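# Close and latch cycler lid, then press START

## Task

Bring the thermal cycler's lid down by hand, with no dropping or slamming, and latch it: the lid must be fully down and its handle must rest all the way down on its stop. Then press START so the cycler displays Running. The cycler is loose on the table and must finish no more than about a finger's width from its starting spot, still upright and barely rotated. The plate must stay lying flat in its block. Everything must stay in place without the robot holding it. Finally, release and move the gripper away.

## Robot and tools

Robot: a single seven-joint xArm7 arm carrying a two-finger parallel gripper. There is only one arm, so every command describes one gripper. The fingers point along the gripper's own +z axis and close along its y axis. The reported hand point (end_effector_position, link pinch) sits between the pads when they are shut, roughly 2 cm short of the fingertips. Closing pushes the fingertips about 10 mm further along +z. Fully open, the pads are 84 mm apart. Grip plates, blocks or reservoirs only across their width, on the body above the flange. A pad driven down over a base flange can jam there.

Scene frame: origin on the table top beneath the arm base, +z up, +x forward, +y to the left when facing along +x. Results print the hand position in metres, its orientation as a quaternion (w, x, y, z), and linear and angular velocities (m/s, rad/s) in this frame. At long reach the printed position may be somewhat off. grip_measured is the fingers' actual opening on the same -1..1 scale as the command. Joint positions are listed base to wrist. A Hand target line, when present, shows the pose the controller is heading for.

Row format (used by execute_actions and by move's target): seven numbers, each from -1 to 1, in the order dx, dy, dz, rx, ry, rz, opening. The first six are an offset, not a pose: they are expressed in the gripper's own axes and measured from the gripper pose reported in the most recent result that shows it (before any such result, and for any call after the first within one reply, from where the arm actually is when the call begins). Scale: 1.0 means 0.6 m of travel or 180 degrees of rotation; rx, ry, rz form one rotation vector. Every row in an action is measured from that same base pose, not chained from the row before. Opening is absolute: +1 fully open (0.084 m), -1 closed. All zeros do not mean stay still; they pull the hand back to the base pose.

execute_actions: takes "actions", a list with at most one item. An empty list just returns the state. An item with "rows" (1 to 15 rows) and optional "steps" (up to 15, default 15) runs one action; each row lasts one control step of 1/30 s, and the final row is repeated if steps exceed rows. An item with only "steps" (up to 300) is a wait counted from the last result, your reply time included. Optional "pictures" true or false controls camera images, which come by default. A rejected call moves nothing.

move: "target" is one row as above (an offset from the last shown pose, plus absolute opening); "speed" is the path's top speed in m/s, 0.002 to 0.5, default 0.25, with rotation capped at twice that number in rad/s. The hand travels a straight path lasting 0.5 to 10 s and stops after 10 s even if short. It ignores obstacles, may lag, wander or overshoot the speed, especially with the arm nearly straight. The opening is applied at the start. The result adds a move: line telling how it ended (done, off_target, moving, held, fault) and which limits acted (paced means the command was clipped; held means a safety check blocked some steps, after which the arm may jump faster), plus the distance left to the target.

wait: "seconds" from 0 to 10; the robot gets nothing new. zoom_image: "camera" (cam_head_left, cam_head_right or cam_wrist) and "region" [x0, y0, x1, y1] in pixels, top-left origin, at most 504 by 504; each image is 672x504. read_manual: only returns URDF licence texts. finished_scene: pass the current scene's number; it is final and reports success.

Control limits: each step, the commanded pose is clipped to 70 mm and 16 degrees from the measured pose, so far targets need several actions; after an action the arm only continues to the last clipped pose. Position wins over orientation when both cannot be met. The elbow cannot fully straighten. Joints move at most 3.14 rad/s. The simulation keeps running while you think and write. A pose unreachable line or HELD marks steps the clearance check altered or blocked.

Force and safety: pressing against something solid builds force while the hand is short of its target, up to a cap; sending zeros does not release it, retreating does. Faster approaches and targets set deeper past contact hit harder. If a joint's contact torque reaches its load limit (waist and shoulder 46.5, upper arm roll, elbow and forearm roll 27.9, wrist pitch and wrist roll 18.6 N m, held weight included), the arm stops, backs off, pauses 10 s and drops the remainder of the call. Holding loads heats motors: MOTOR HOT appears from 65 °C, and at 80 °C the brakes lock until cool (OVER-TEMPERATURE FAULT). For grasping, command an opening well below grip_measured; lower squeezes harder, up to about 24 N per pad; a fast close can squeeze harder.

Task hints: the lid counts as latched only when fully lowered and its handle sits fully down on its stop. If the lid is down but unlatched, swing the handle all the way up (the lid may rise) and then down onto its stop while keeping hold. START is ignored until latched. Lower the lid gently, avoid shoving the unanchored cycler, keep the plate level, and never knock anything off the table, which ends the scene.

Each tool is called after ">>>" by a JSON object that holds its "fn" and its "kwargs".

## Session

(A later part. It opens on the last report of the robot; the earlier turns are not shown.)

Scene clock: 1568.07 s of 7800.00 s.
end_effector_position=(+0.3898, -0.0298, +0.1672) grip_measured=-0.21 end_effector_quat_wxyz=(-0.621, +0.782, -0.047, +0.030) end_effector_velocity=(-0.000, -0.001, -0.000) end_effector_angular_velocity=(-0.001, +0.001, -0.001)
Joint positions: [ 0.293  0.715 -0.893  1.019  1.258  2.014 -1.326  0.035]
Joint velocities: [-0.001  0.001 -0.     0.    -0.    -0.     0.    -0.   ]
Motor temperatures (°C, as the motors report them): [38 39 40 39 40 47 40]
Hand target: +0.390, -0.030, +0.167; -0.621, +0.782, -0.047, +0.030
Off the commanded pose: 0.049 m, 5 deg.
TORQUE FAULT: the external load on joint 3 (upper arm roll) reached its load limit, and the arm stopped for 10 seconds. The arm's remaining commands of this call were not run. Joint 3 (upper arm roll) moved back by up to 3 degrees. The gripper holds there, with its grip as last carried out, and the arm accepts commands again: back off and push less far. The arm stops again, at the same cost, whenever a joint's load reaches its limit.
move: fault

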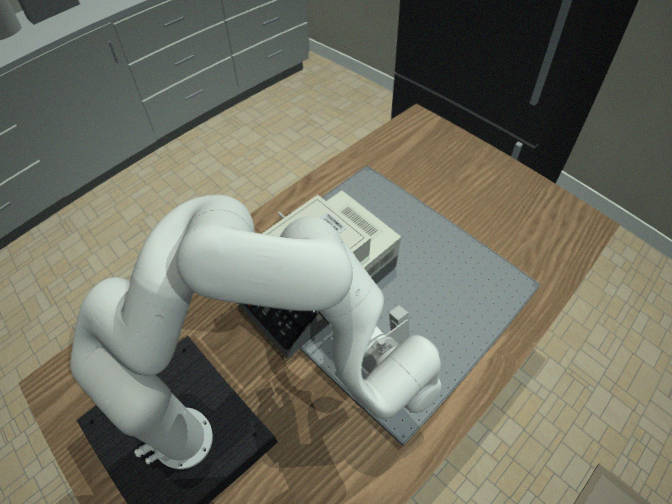

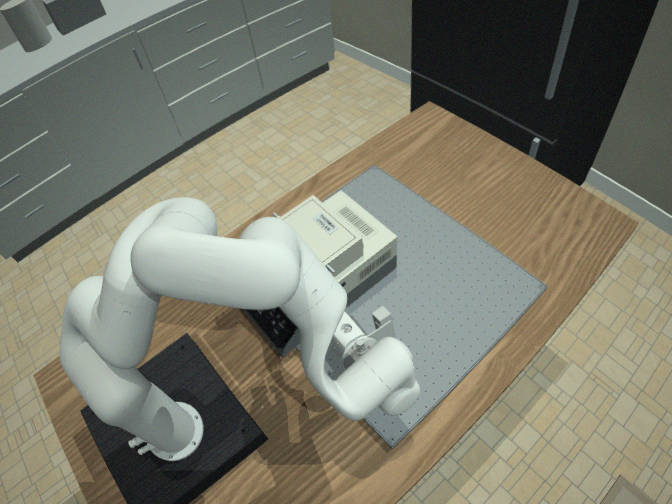

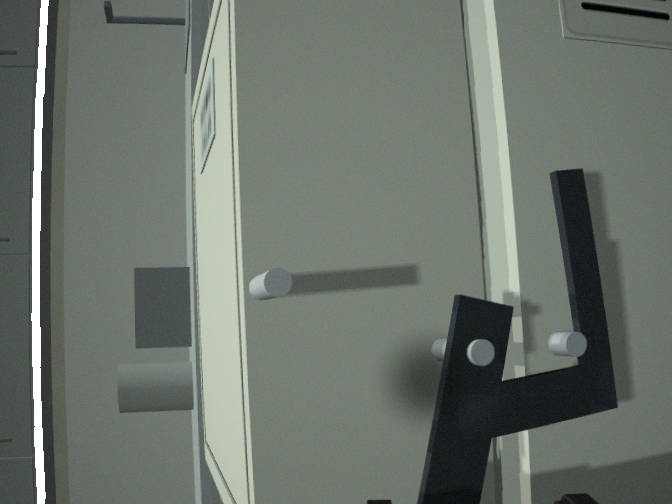

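>>> {"fn": "move", "kwargs": {"target": [0,0,-0.06,0,0,0,-0.2], "speed": 0.04}}

>>> {"fn": "move", "kwargs": {"target": [0,-0.2,-0.06,-0.43,0,0,-0.2], "speed": 0.2}}

Scene clock: 1572.60 s of 7800.00 s.
end_effector_position=(+0.3860, -0.0644, +0.1753) grip_measured=-0.22 end_effector_quat_wxyz=(-0.621, +0.782, -0.047, +0.030) end_effector_velocity=(+0.000, -0.000, +0.001) end_effector_angular_velocity=(+0.003, -0.001, +0.003)
Joint positions: [ 0.211  0.746 -0.904  1.096  1.211  2.074 -1.333  0.035]
Joint velocities: [-0.003  0.002  0.002  0.004 -0.002  0.004 -0.     0.   ]
Motor temperatures (°C, as the motors report them): [38 39 40 39 40 47 40]
Hand target: +0.386, -0.065, +0.175; -0.621, +0.782, -0.047, +0.030
Off the commanded pose: 0.000 m, 0 deg.
After step 90, 0.33 s passed at rest.
move: done

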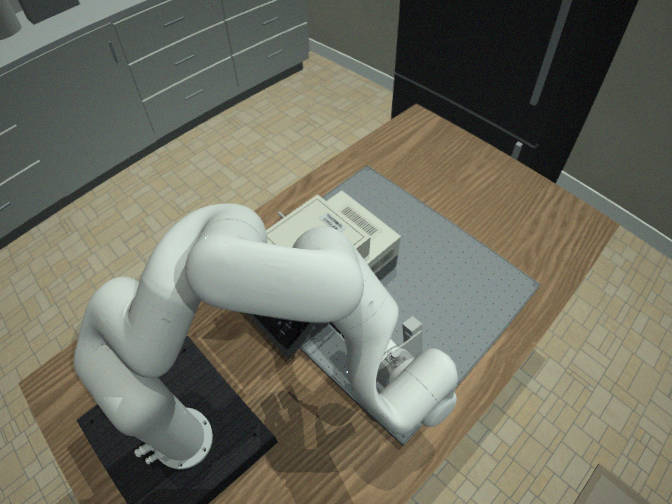

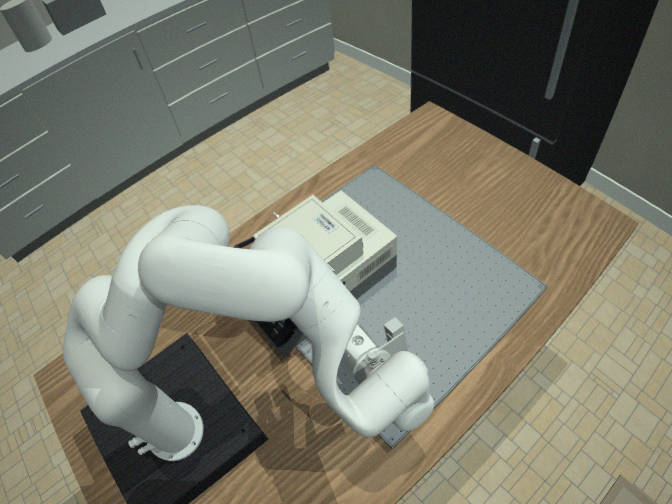

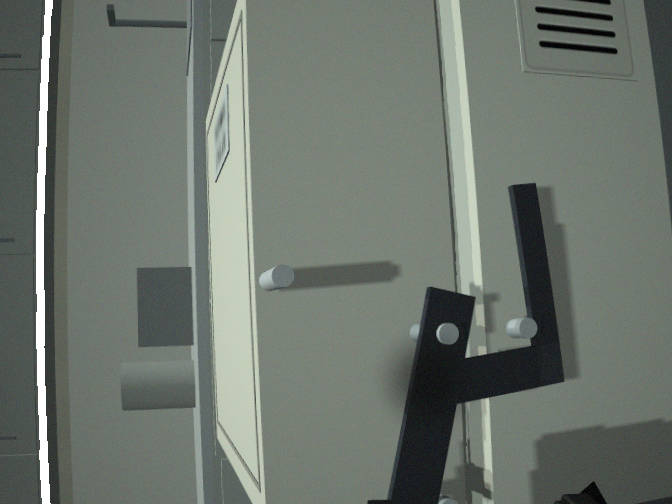

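Scene clock: 1576.37 s of 7800.00 s.
end_effector_position=(+0.3875, -0.0721, +0.3010) grip_measured=-0.21 end_effector_quat_wxyz=(+0.003, +0.999, -0.053, -0.007) end_effector_velocity=(+0.001, +0.000, +0.001) end_effector_angular_velocity=(-0.011, -0.001, +0.001)
Joint positions: [ 1.665  0.911 -2.065  0.922  0.766  1.477 -0.731  0.035]
Joint velocities: [ 0.003  0.007 -0.     0.002 -0.002 -0.002  0.004 -0.   ]
Motor temperatures (°C, as the motors report them): [38 39 40 39 40 47 40]
Hand target: +0.388, -0.072, +0.301; +0.004, +0.999, -0.053, -0.007
Off the commanded pose: 0.001 m, 0 deg.
move: done

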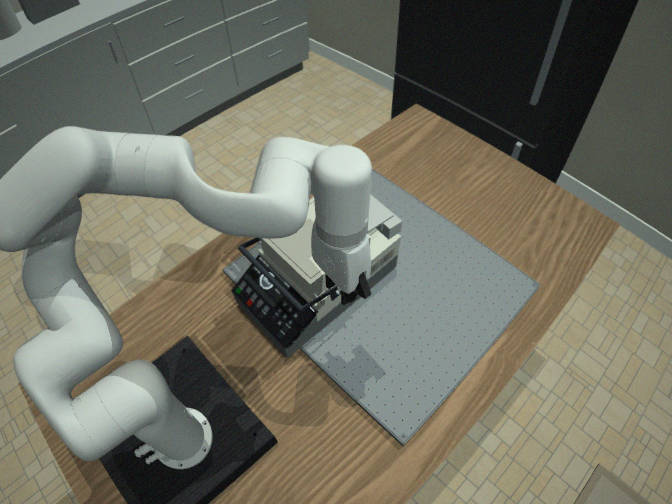

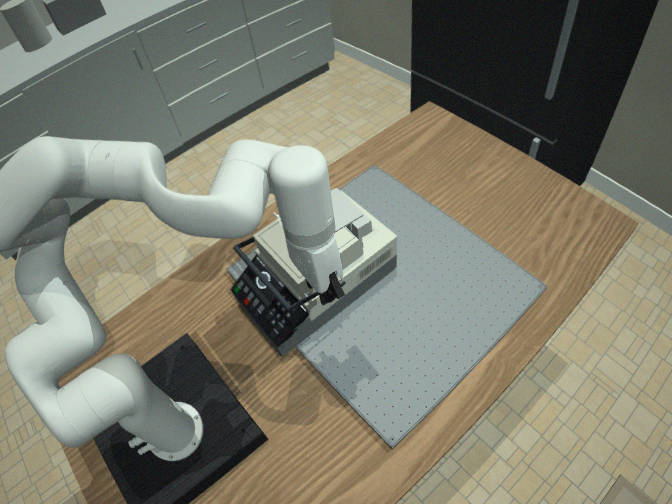

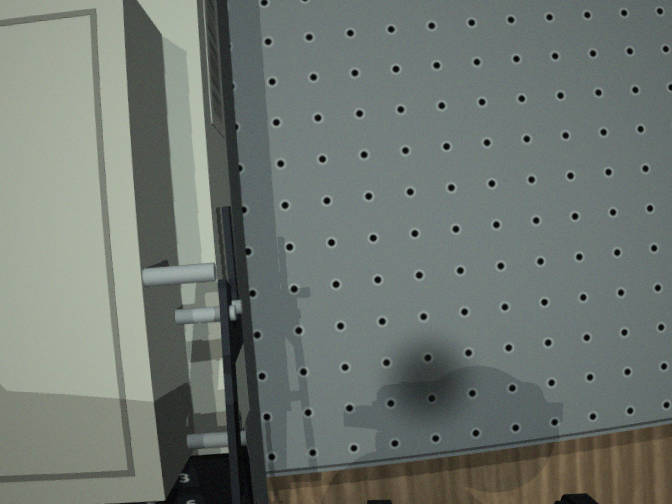

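>>> {"fn": "move", "kwargs": {"target": [0.102,-0.123,0,0,0,0.478,-0.2], "speed": 0.2}}

>>> {"fn": "move", "kwargs": {"target": [0,0,0.07,0,0,0,-0.2], "speed": 0.04}}

Scene clock: 1581.67 s of 7800.00 s.
end_effector_position=(+0.4563, -0.0054, +0.2990) grip_measured=-0.21 end_effector_quat_wxyz=(+0.007, +0.694, -0.720, -0.004) end_effector_velocity=(+0.001, +0.001, -0.000) end_effector_angular_velocity=(-0.001, +0.001, -0.006)
Joint positions: [ 1.458  1.183 -1.967  1.167  1.045  1.731  0.82   0.035]
Joint velocities: [-0.     0.002  0.001  0.002  0.002  0.001  0.008 -0.   ]
Motor temperatures (°C, as the motors report them): [38 39 40 39 40 47 40]
Hand target: +0.456, -0.005, +0.299; +0.007, +0.694, -0.720, -0.004
Off the commanded pose: 0.001 m, 0 deg.
move: done

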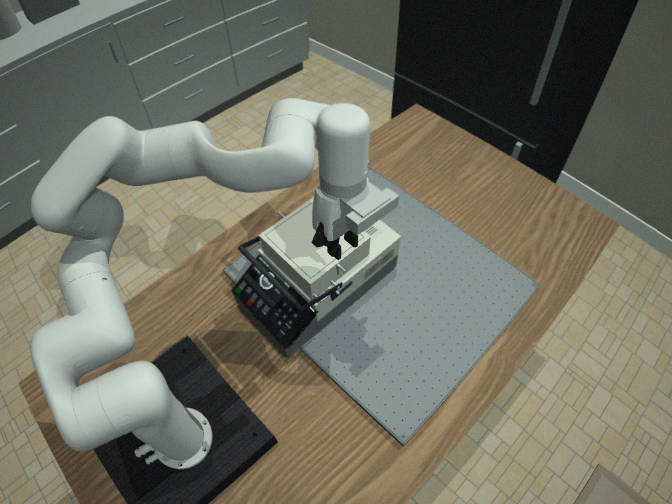

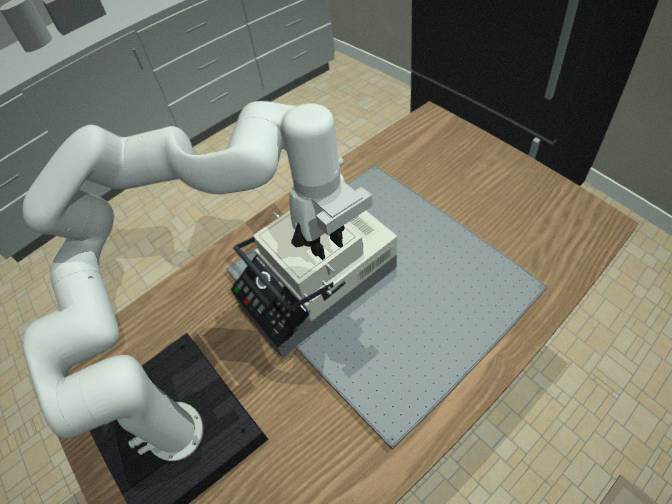

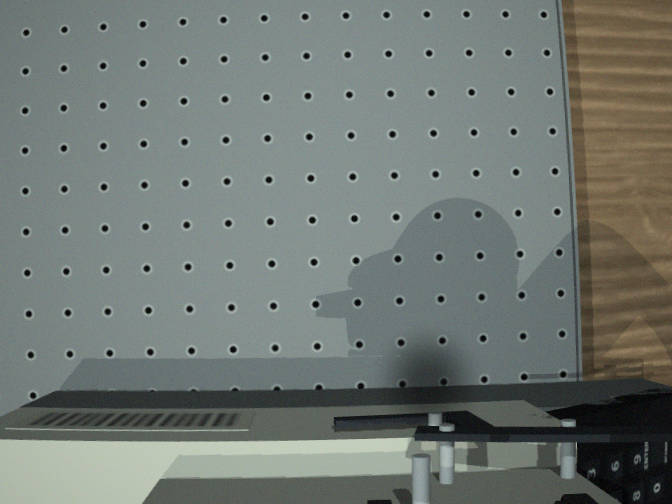

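Scene clock: 1583.00 s of 7800.00 s.
end_effector_position=(+0.4556, -0.0057, +0.2572) grip_measured=-0.21 end_effector_quat_wxyz=(+0.007, +0.694, -0.720, -0.004) end_effector_velocity=(+0.000, -0.000, -0.001) end_effector_angular_velocity=(-0.001, -0.001, -0.000)
Joint positions: [ 1.474  1.231 -1.901  1.088  1.109  1.666  0.801  0.035]
Joint velocities: [ 0.001  0.002  0.002 -0.003  0.003 -0.003 -0.001 -0.   ]
Motor temperatures (°C, as the motors report them): [38 39 41 39 40 47 40]
Hand target: +0.456, -0.006, +0.257; +0.007, +0.694, -0.720, -0.004
Off the commanded pose: 0.000 m, 0 deg.
move: done

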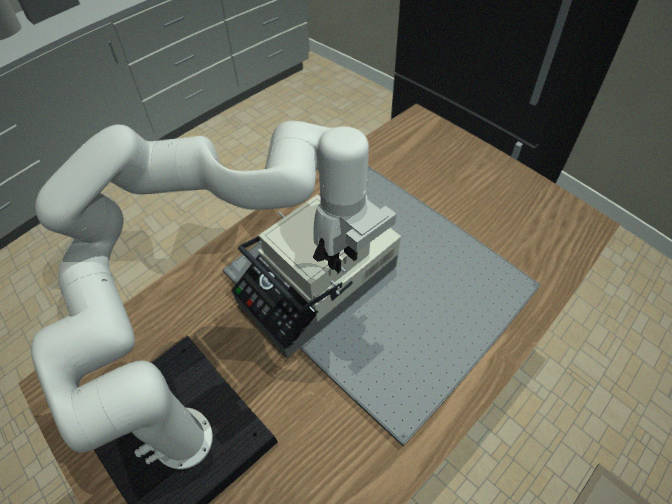

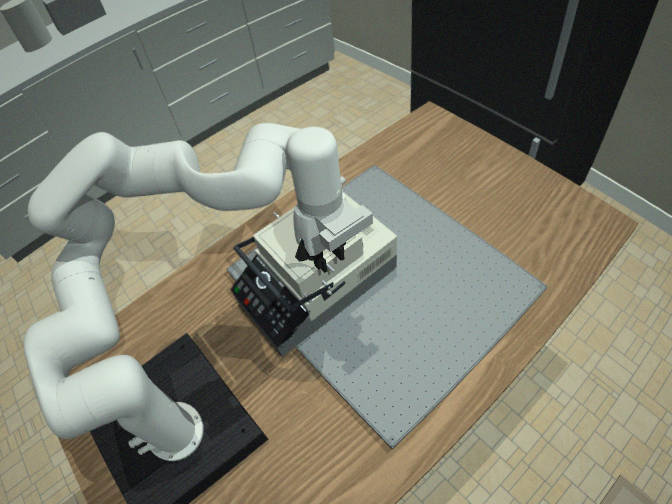

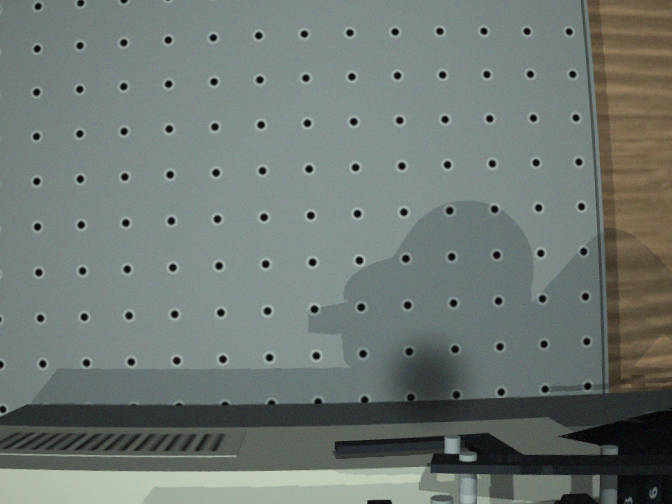

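>>> {"fn": "move", "kwargs": {"target": [0,-0.008,0.083,0,0,0,-0.2], "speed": 0.02}}

>>> {"fn": "move", "kwargs": {"target": [0,0,0,0,0,0,-1]}}

Scene clock: 1586.77 s of 7800.00 s.
end_effector_position=(+0.4594, -0.0061, +0.2074) grip_measured=-0.21 end_effector_quat_wxyz=(+0.007, +0.694, -0.720, -0.004) end_effector_velocity=(+0.001, -0.001, -0.001) end_effector_angular_velocity=(-0.001, -0.003, -0.002)
Joint positions: [ 1.471  1.278 -1.801  1.033  1.197  1.59   0.786  0.035]
Joint velocities: [-0.001  0.001  0.001 -0.002  0.003 -0.005 -0.    -0.   ]
Motor temperatures (°C, as the motors report them): [38 39 41 39 40 47 40]
Hand target: +0.459, -0.006, +0.207; +0.007, +0.694, -0.720, -0.004
Off the commanded pose: 0.000 m, 0 deg.
move: done

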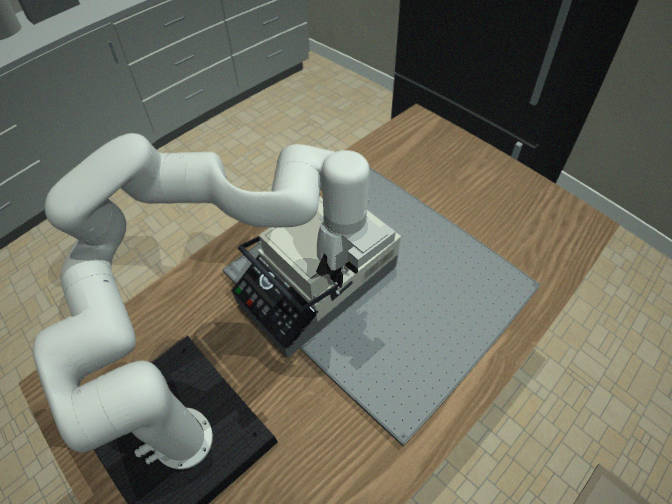

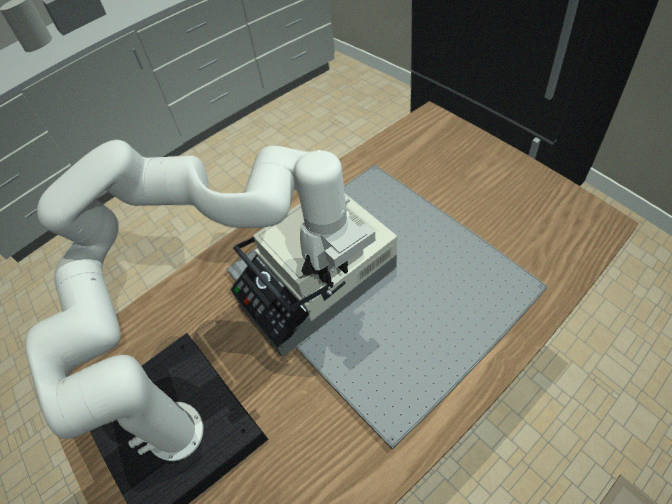

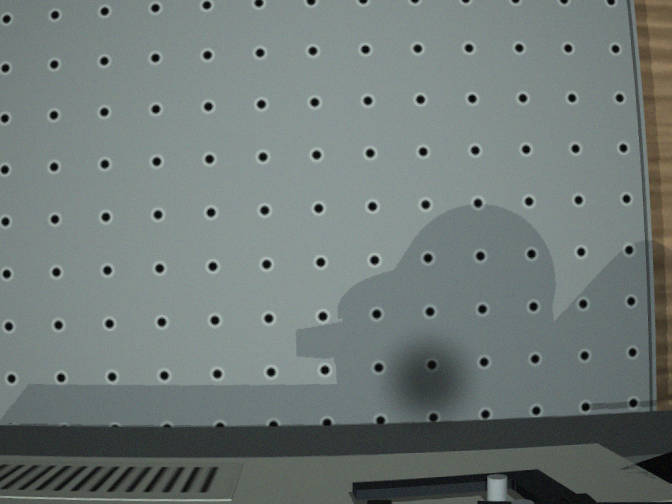

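Scene clock: 1587.27 s of 7800.00 s.
end_effector_position=(+0.4585, -0.0062, +0.2071) grip_measured=-0.88 end_effector_quat_wxyz=(+0.008, +0.694, -0.720, -0.005) end_effector_velocity=(+0.002, +0.000, +0.001) end_effector_angular_velocity=(-0.002, -0.006, +0.001)
Joint positions: [ 1.471  1.279 -1.801  1.032  1.196  1.593  0.786  0.005]
Joint velocities: [-0.001  0.002 -0.001  0.003  0.004 -0.003  0.     0.   ]
Motor temperatures (°C, as the motors report them): [38 39 41 39 40 47 40]
Hand target: +0.459, -0.006, +0.207; +0.007, +0.694, -0.720, -0.004
Off the commanded pose: 0.001 m, 0 deg.
move: done

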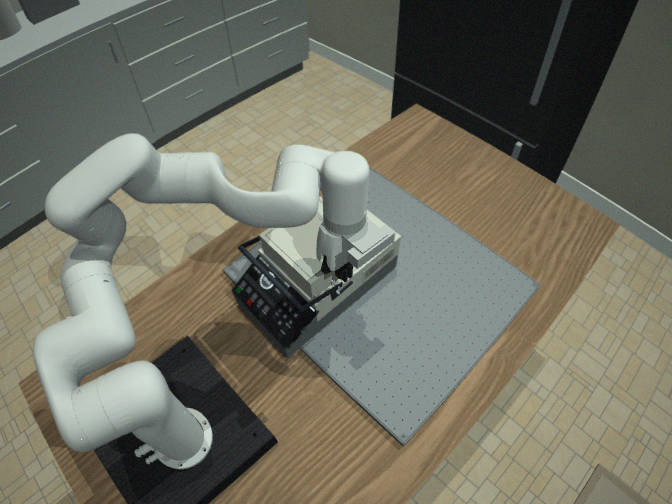

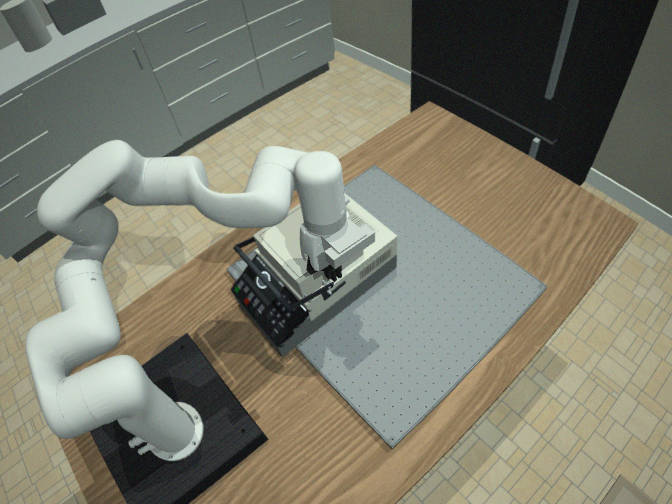

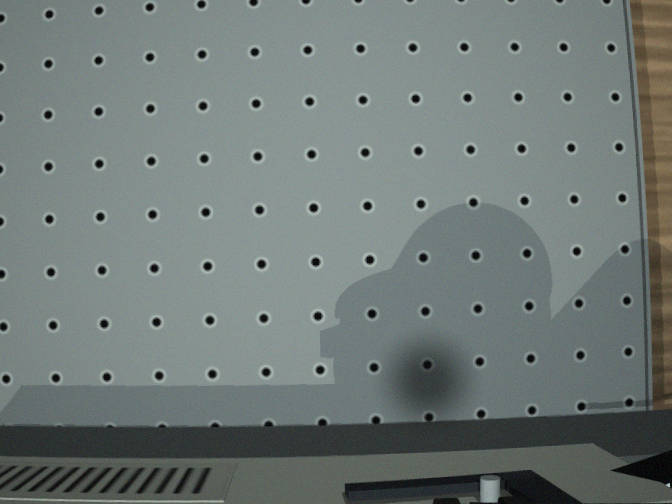

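Pin gripped. Lifting, then moving forward.

>>> {"fn": "move", "kwargs": {"target": [0,0,-0.018,0,0,0,-1], "speed": 0.008}}

>>> {"fn": "move", "kwargs": {"target": [0,-0.035,0,0,0,0,-1], "speed": 0.008}}

Scene clock: 1589.33 s of 7800.00 s.
end_effector_position=(+0.4590, -0.0066, +0.2182) grip_measured=-0.88 end_effector_quat_wxyz=(+0.007, +0.694, -0.720, -0.004) end_effector_velocity=(-0.001, +0.000, +0.000) end_effector_angular_velocity=(+0.001, +0.001, -0.001)
Joint positions: [ 1.47   1.267 -1.822  1.046  1.176  1.606  0.791  0.005]
Joint velocities: [ 0.001 -0.001 -0.001 -0.    -0.002  0.001  0.001 -0.   ]
Motor temperatures (°C, as the motors report them): [38 39 41 39 40 47 40]
Hand target: +0.459, -0.006, +0.218; +0.008, +0.694, -0.720, -0.005
Off the commanded pose: 0.001 m, 0 deg.
move: done

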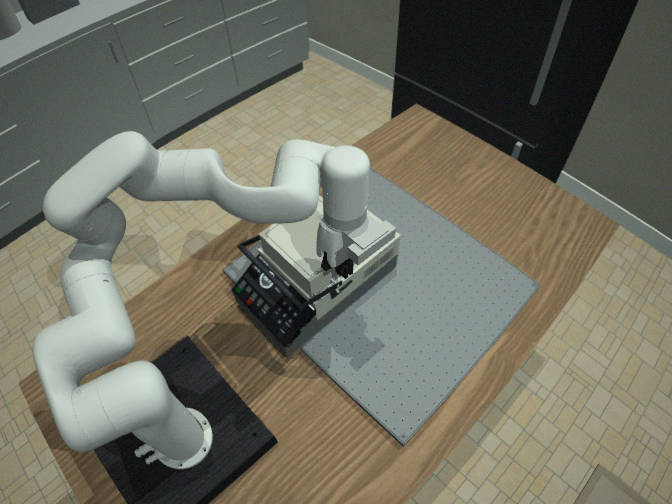

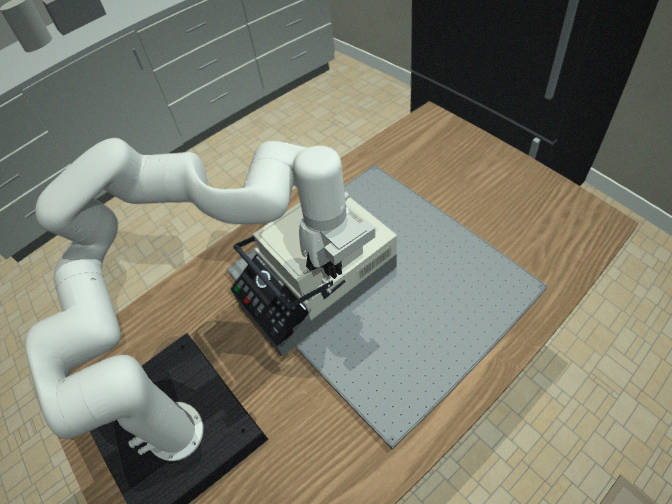

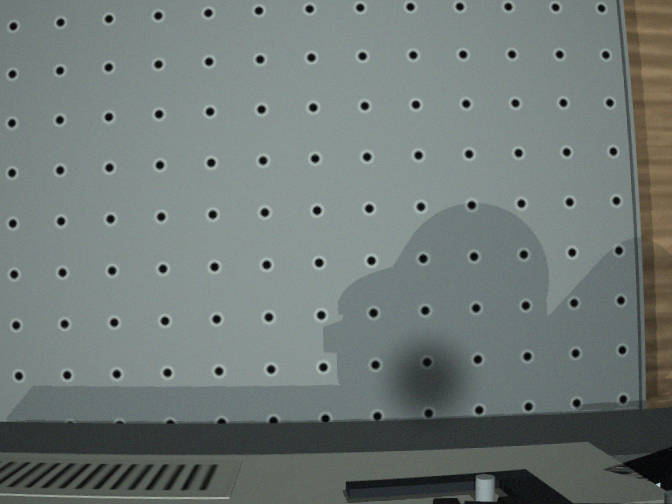

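Scene clock: 1592.17 s of 7800.00 s.
end_effector_position=(+0.4784, -0.0087, +0.2179) grip_measured=-0.87 end_effector_quat_wxyz=(+0.011, +0.693, -0.720, -0.004) end_effector_velocity=(+0.000, +0.000, -0.000) end_effector_angular_velocity=(+0.000, +0.002, +0.001)
Joint positions: [ 1.413  1.243 -1.786  1.122  1.169  1.594  0.815  0.006]
Joint velocities: [ 0.002 -0.014  0.008  0.002 -0.01  -0.011  0.005  0.   ]
Motor temperatures (°C, as the motors report them): [38 39 42 39 40 47 40]
Hand target: +0.480, -0.007, +0.218; +0.007, +0.694, -0.720, -0.004
Off the commanded pose: 0.002 m, 0 deg.
move: done

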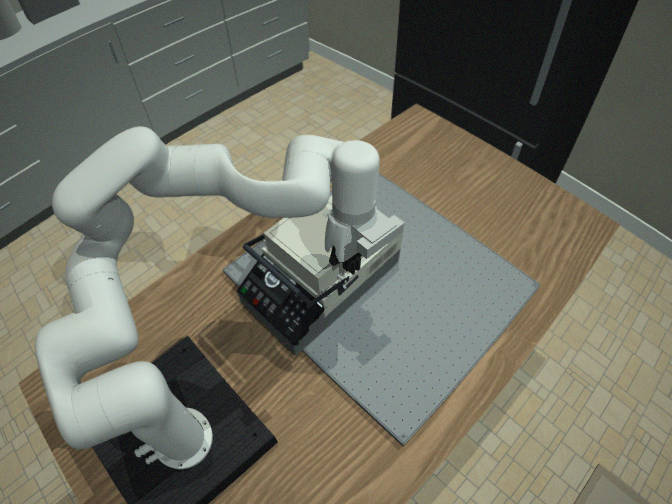

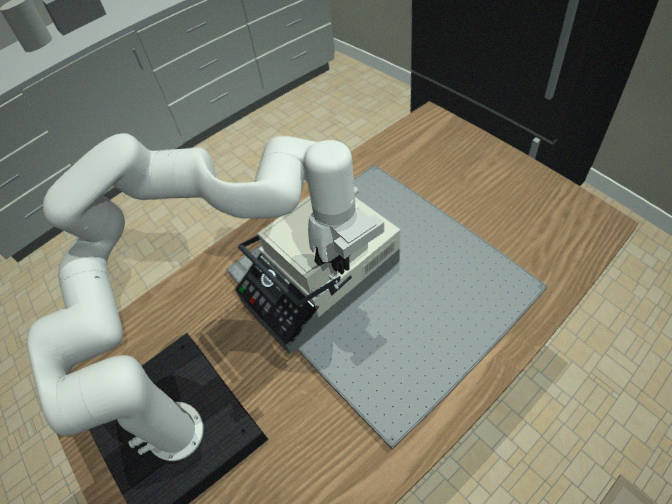

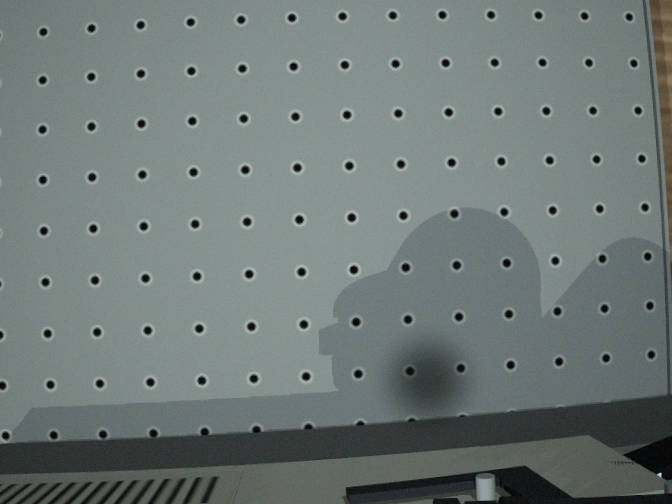

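>>> {"fn": "move", "kwargs": {"target": [0,-0.035,-0.002,0,0,0.01,-1], "speed": 0.008}}

>>> {"fn": "move", "kwargs": {"target": [0,0,0.021,0,0,0,-1], "speed": 0.008}}

>>> {"fn": "move", "kwargs": {"target": [0,0,0,0,0,0,-0.2]}}

>>> {"fn": "move", "kwargs": {"target": [0,0,-0.12,0,0,0,-0.2], "speed": 0.06}}

>>> {"fn": "move", "kwargs": {"target": [-0.15,0.2,0,0,0,-0.03,-0.2], "speed": 0.15}}

Scene clock: 1596.63 s of 7800.00 s.
end_effector_position=(+0.4992, -0.0094, +0.2183) grip_measured=-0.86 end_effector_quat_wxyz=(+0.011, +0.682, -0.731, -0.005) end_effector_velocity=(+0.001, +0.000, +0.001) end_effector_angular_velocity=(+0.002, -0.001, -0.002)
Joint positions: [ 1.352  1.228 -1.753  1.203  1.171  1.591  0.872  0.006]
Joint velocities: [-0.003 -0.001  0.     0.004  0.001  0.002  0.003 -0.   ]
Motor temperatures (°C, as the motors report them): [38 39 42 39 41 47 40]
Hand target: +0.499, -0.010, +0.219; +0.011, +0.682, -0.731, -0.004
Off the commanded pose: 0.000 m, 0 deg.
move: done

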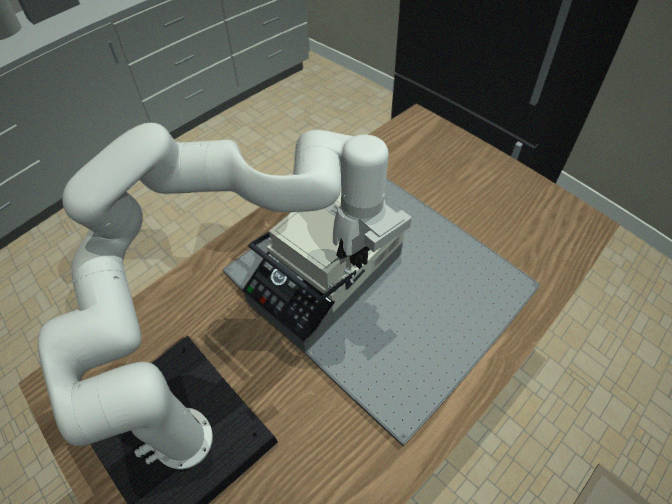

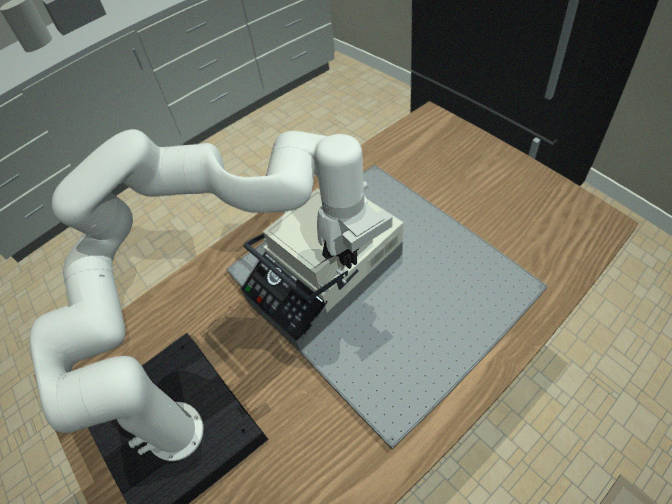

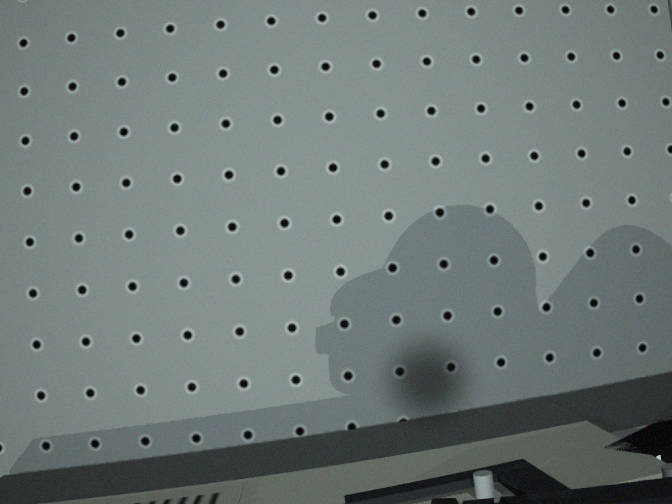

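Scene clock: 1598.43 s of 7800.00 s.
end_effector_position=(+0.4985, -0.0101, +0.2059) grip_measured=-0.86 end_effector_quat_wxyz=(+0.013, +0.682, -0.731, -0.004) end_effector_velocity=(+0.000, -0.000, -0.000) end_effector_angular_velocity=(-0.002, -0.001, +0.000)
Joint positions: [ 1.354  1.237 -1.73   1.187  1.185  1.569  0.868  0.006]
Joint velocities: [ 0.001 -0.003  0.002 -0.001 -0.003 -0.005  0.001  0.   ]
Motor temperatures (°C, as the motors report them): [38 39 42 39 41 47 40]
Hand target: +0.499, -0.010, +0.206; +0.011, +0.682, -0.731, -0.005
Off the commanded pose: 0.001 m, 0 deg.
move: done

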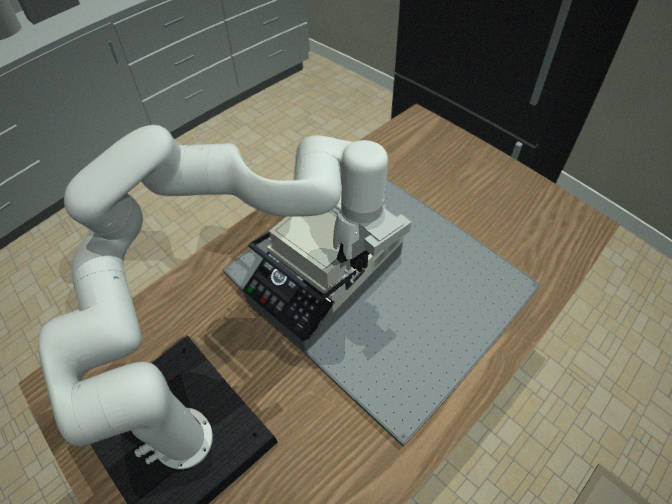

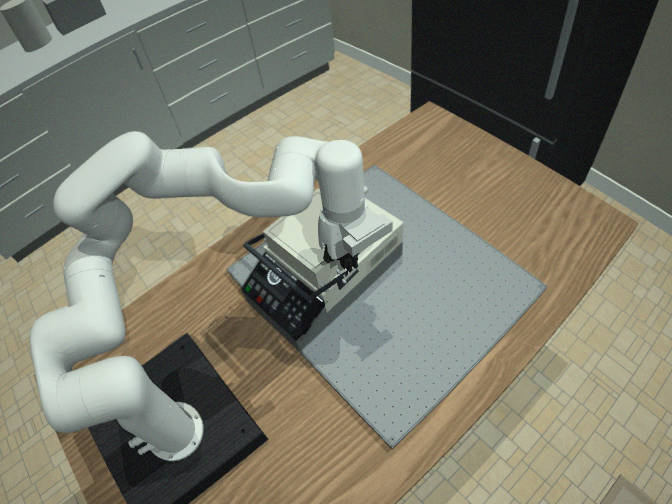

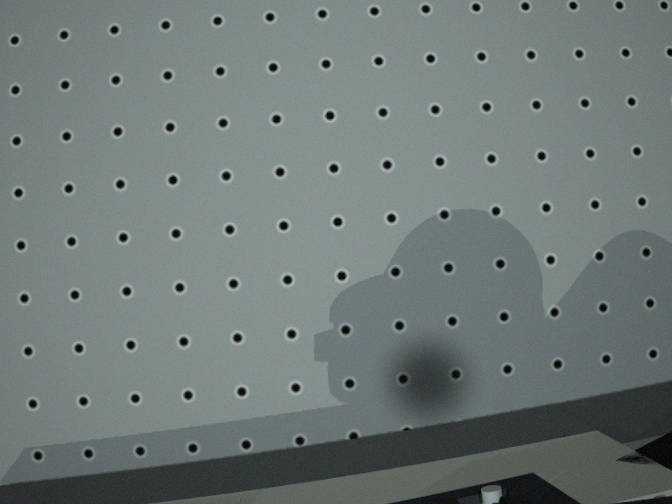

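Scene clock: 1598.93 s of 7800.00 s.
end_effector_position=(+0.4988, -0.0098, +0.2059) grip_measured=-0.21 end_effector_quat_wxyz=(+0.012, +0.682, -0.731, -0.004) end_effector_velocity=(-0.001, -0.002, +0.001) end_effector_angular_velocity=(-0.001, +0.001, -0.003)
Joint positions: [ 1.354  1.236 -1.729  1.187  1.185  1.567  0.868  0.035]
Joint velocities: [-0.001 -0.001 -0.003 -0.003 -0.003  0.001 -0.001 -0.   ]
Motor temperatures (°C, as the motors report them): [38 39 42 39 41 47 40]
Hand target: +0.499, -0.010, +0.206; +0.013, +0.682, -0.731, -0.004
Off the commanded pose: 0.000 m, 0 deg.
move: done

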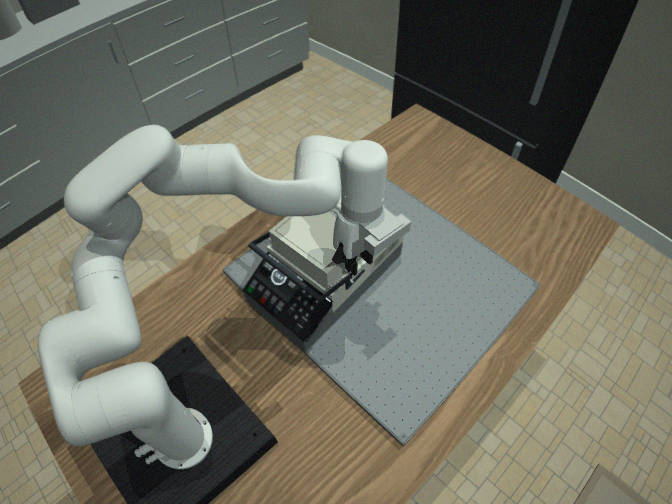

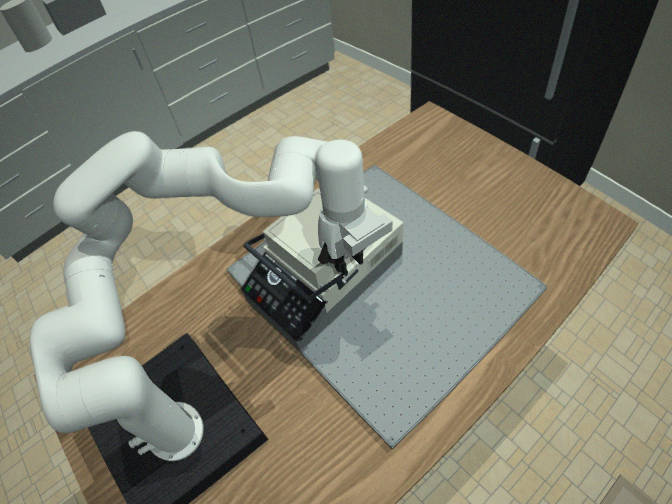

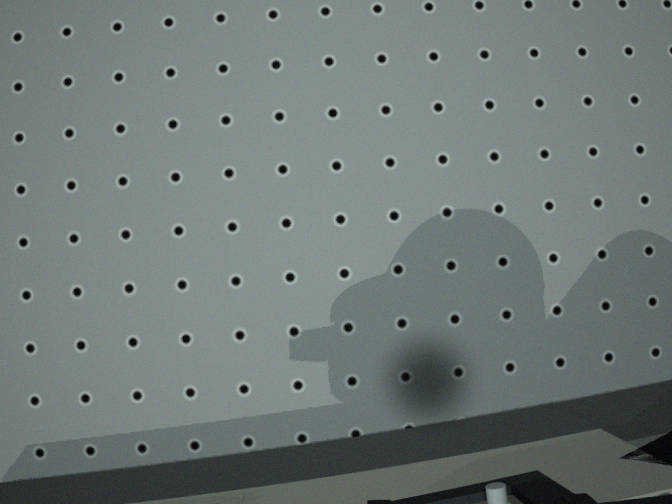

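Scene clock: 1600.47 s of 7800.00 s.
end_effector_position=(+0.5007, -0.0089, +0.2775) grip_measured=-0.21 end_effector_quat_wxyz=(+0.013, +0.682, -0.731, -0.004) end_effector_velocity=(-0.000, +0.001, +0.002) end_effector_angular_velocity=(+0.002, +0.002, +0.000)
Joint positions: [ 1.336  1.157 -1.839  1.299  1.079  1.679  0.902  0.035]
Joint velocities: [-0.001 -0.002 -0.003  0.004 -0.002  0.006  0.001  0.   ]
Motor temperatures (°C, as the motors report them): [38 39 42 39 41 47 40]
Hand target: +0.501, -0.009, +0.278; +0.012, +0.682, -0.731, -0.004
Off the commanded pose: 0.000 m, 0 deg.
move: done

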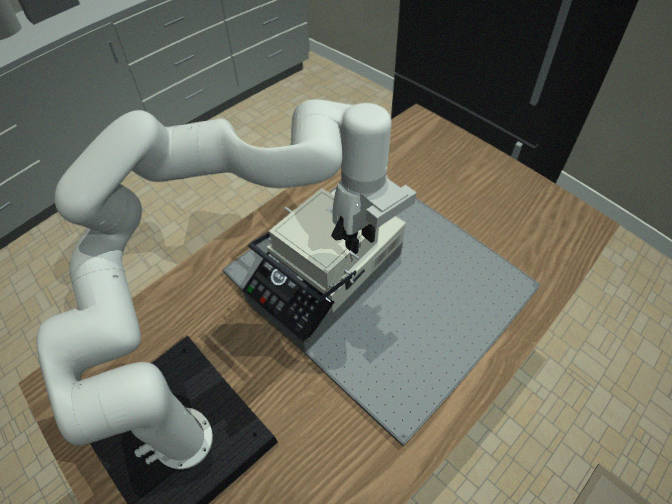

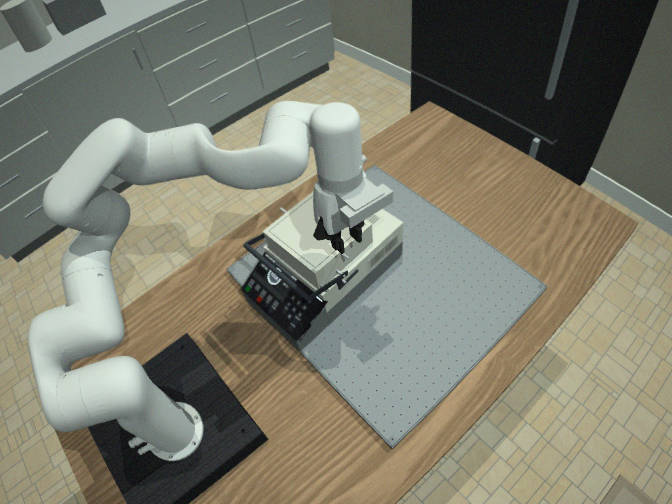

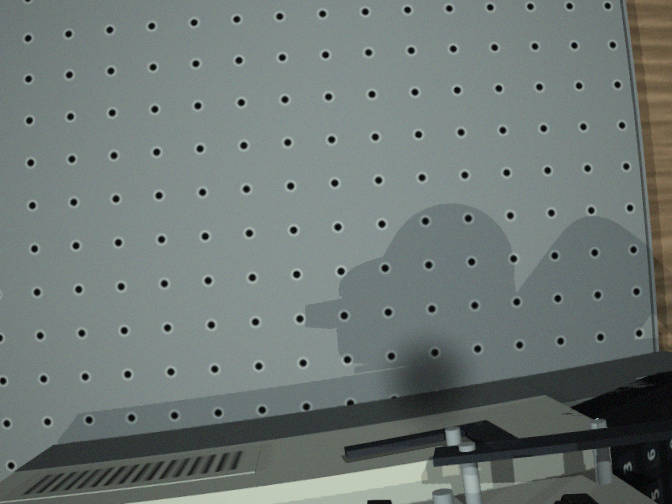

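Scene clock: 1601.90 s of 7800.00 s.
end_effector_position=(+0.3878, +0.0893, +0.2797) grip_measured=-0.21 end_effector_quat_wxyz=(+0.012, +0.716, -0.698, -0.005) end_effector_velocity=(-0.002, +0.002, +0.000) end_effector_angular_velocity=(+0.001, -0.000, +0.002)
Joint positions: [ 1.829  1.301 -2.044  0.95   1.047  1.759  0.919  0.035]
Joint velocities: [ 0.009  0.002 -0.003 -0.005 -0.     0.002  0.002 -0.   ]
Motor temperatures (°C, as the motors report them): [38 39 42 39 41 47 40]
Hand target: +0.388, +0.090, +0.280; +0.012, +0.716, -0.698, -0.005
Off the commanded pose: 0.001 m, 0 deg.
move: done

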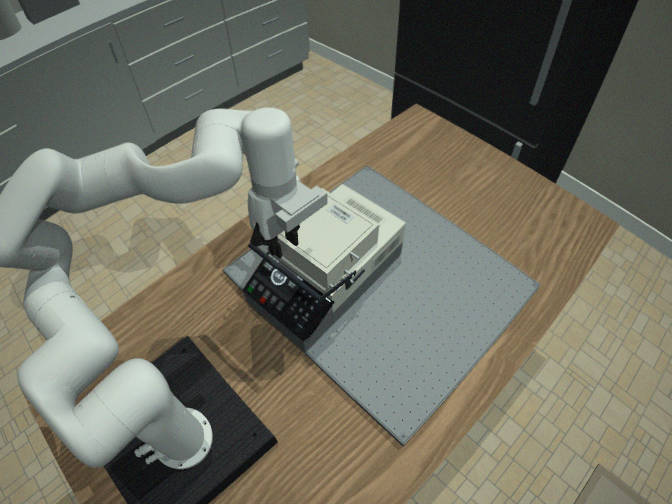

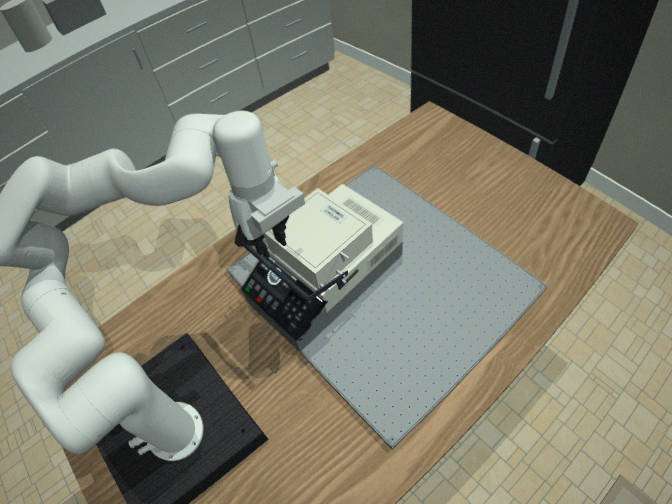

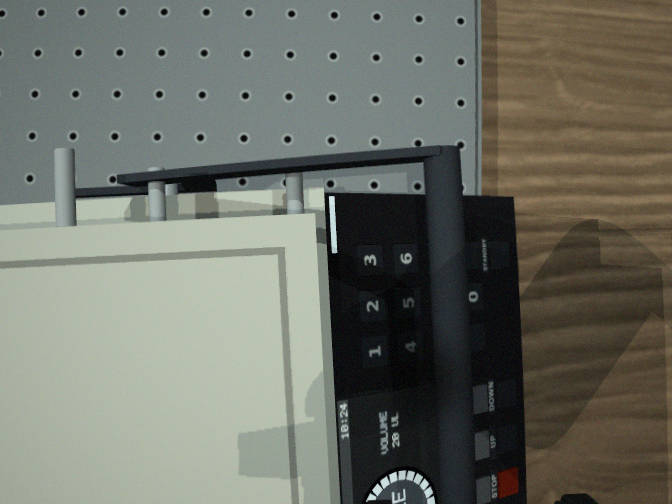

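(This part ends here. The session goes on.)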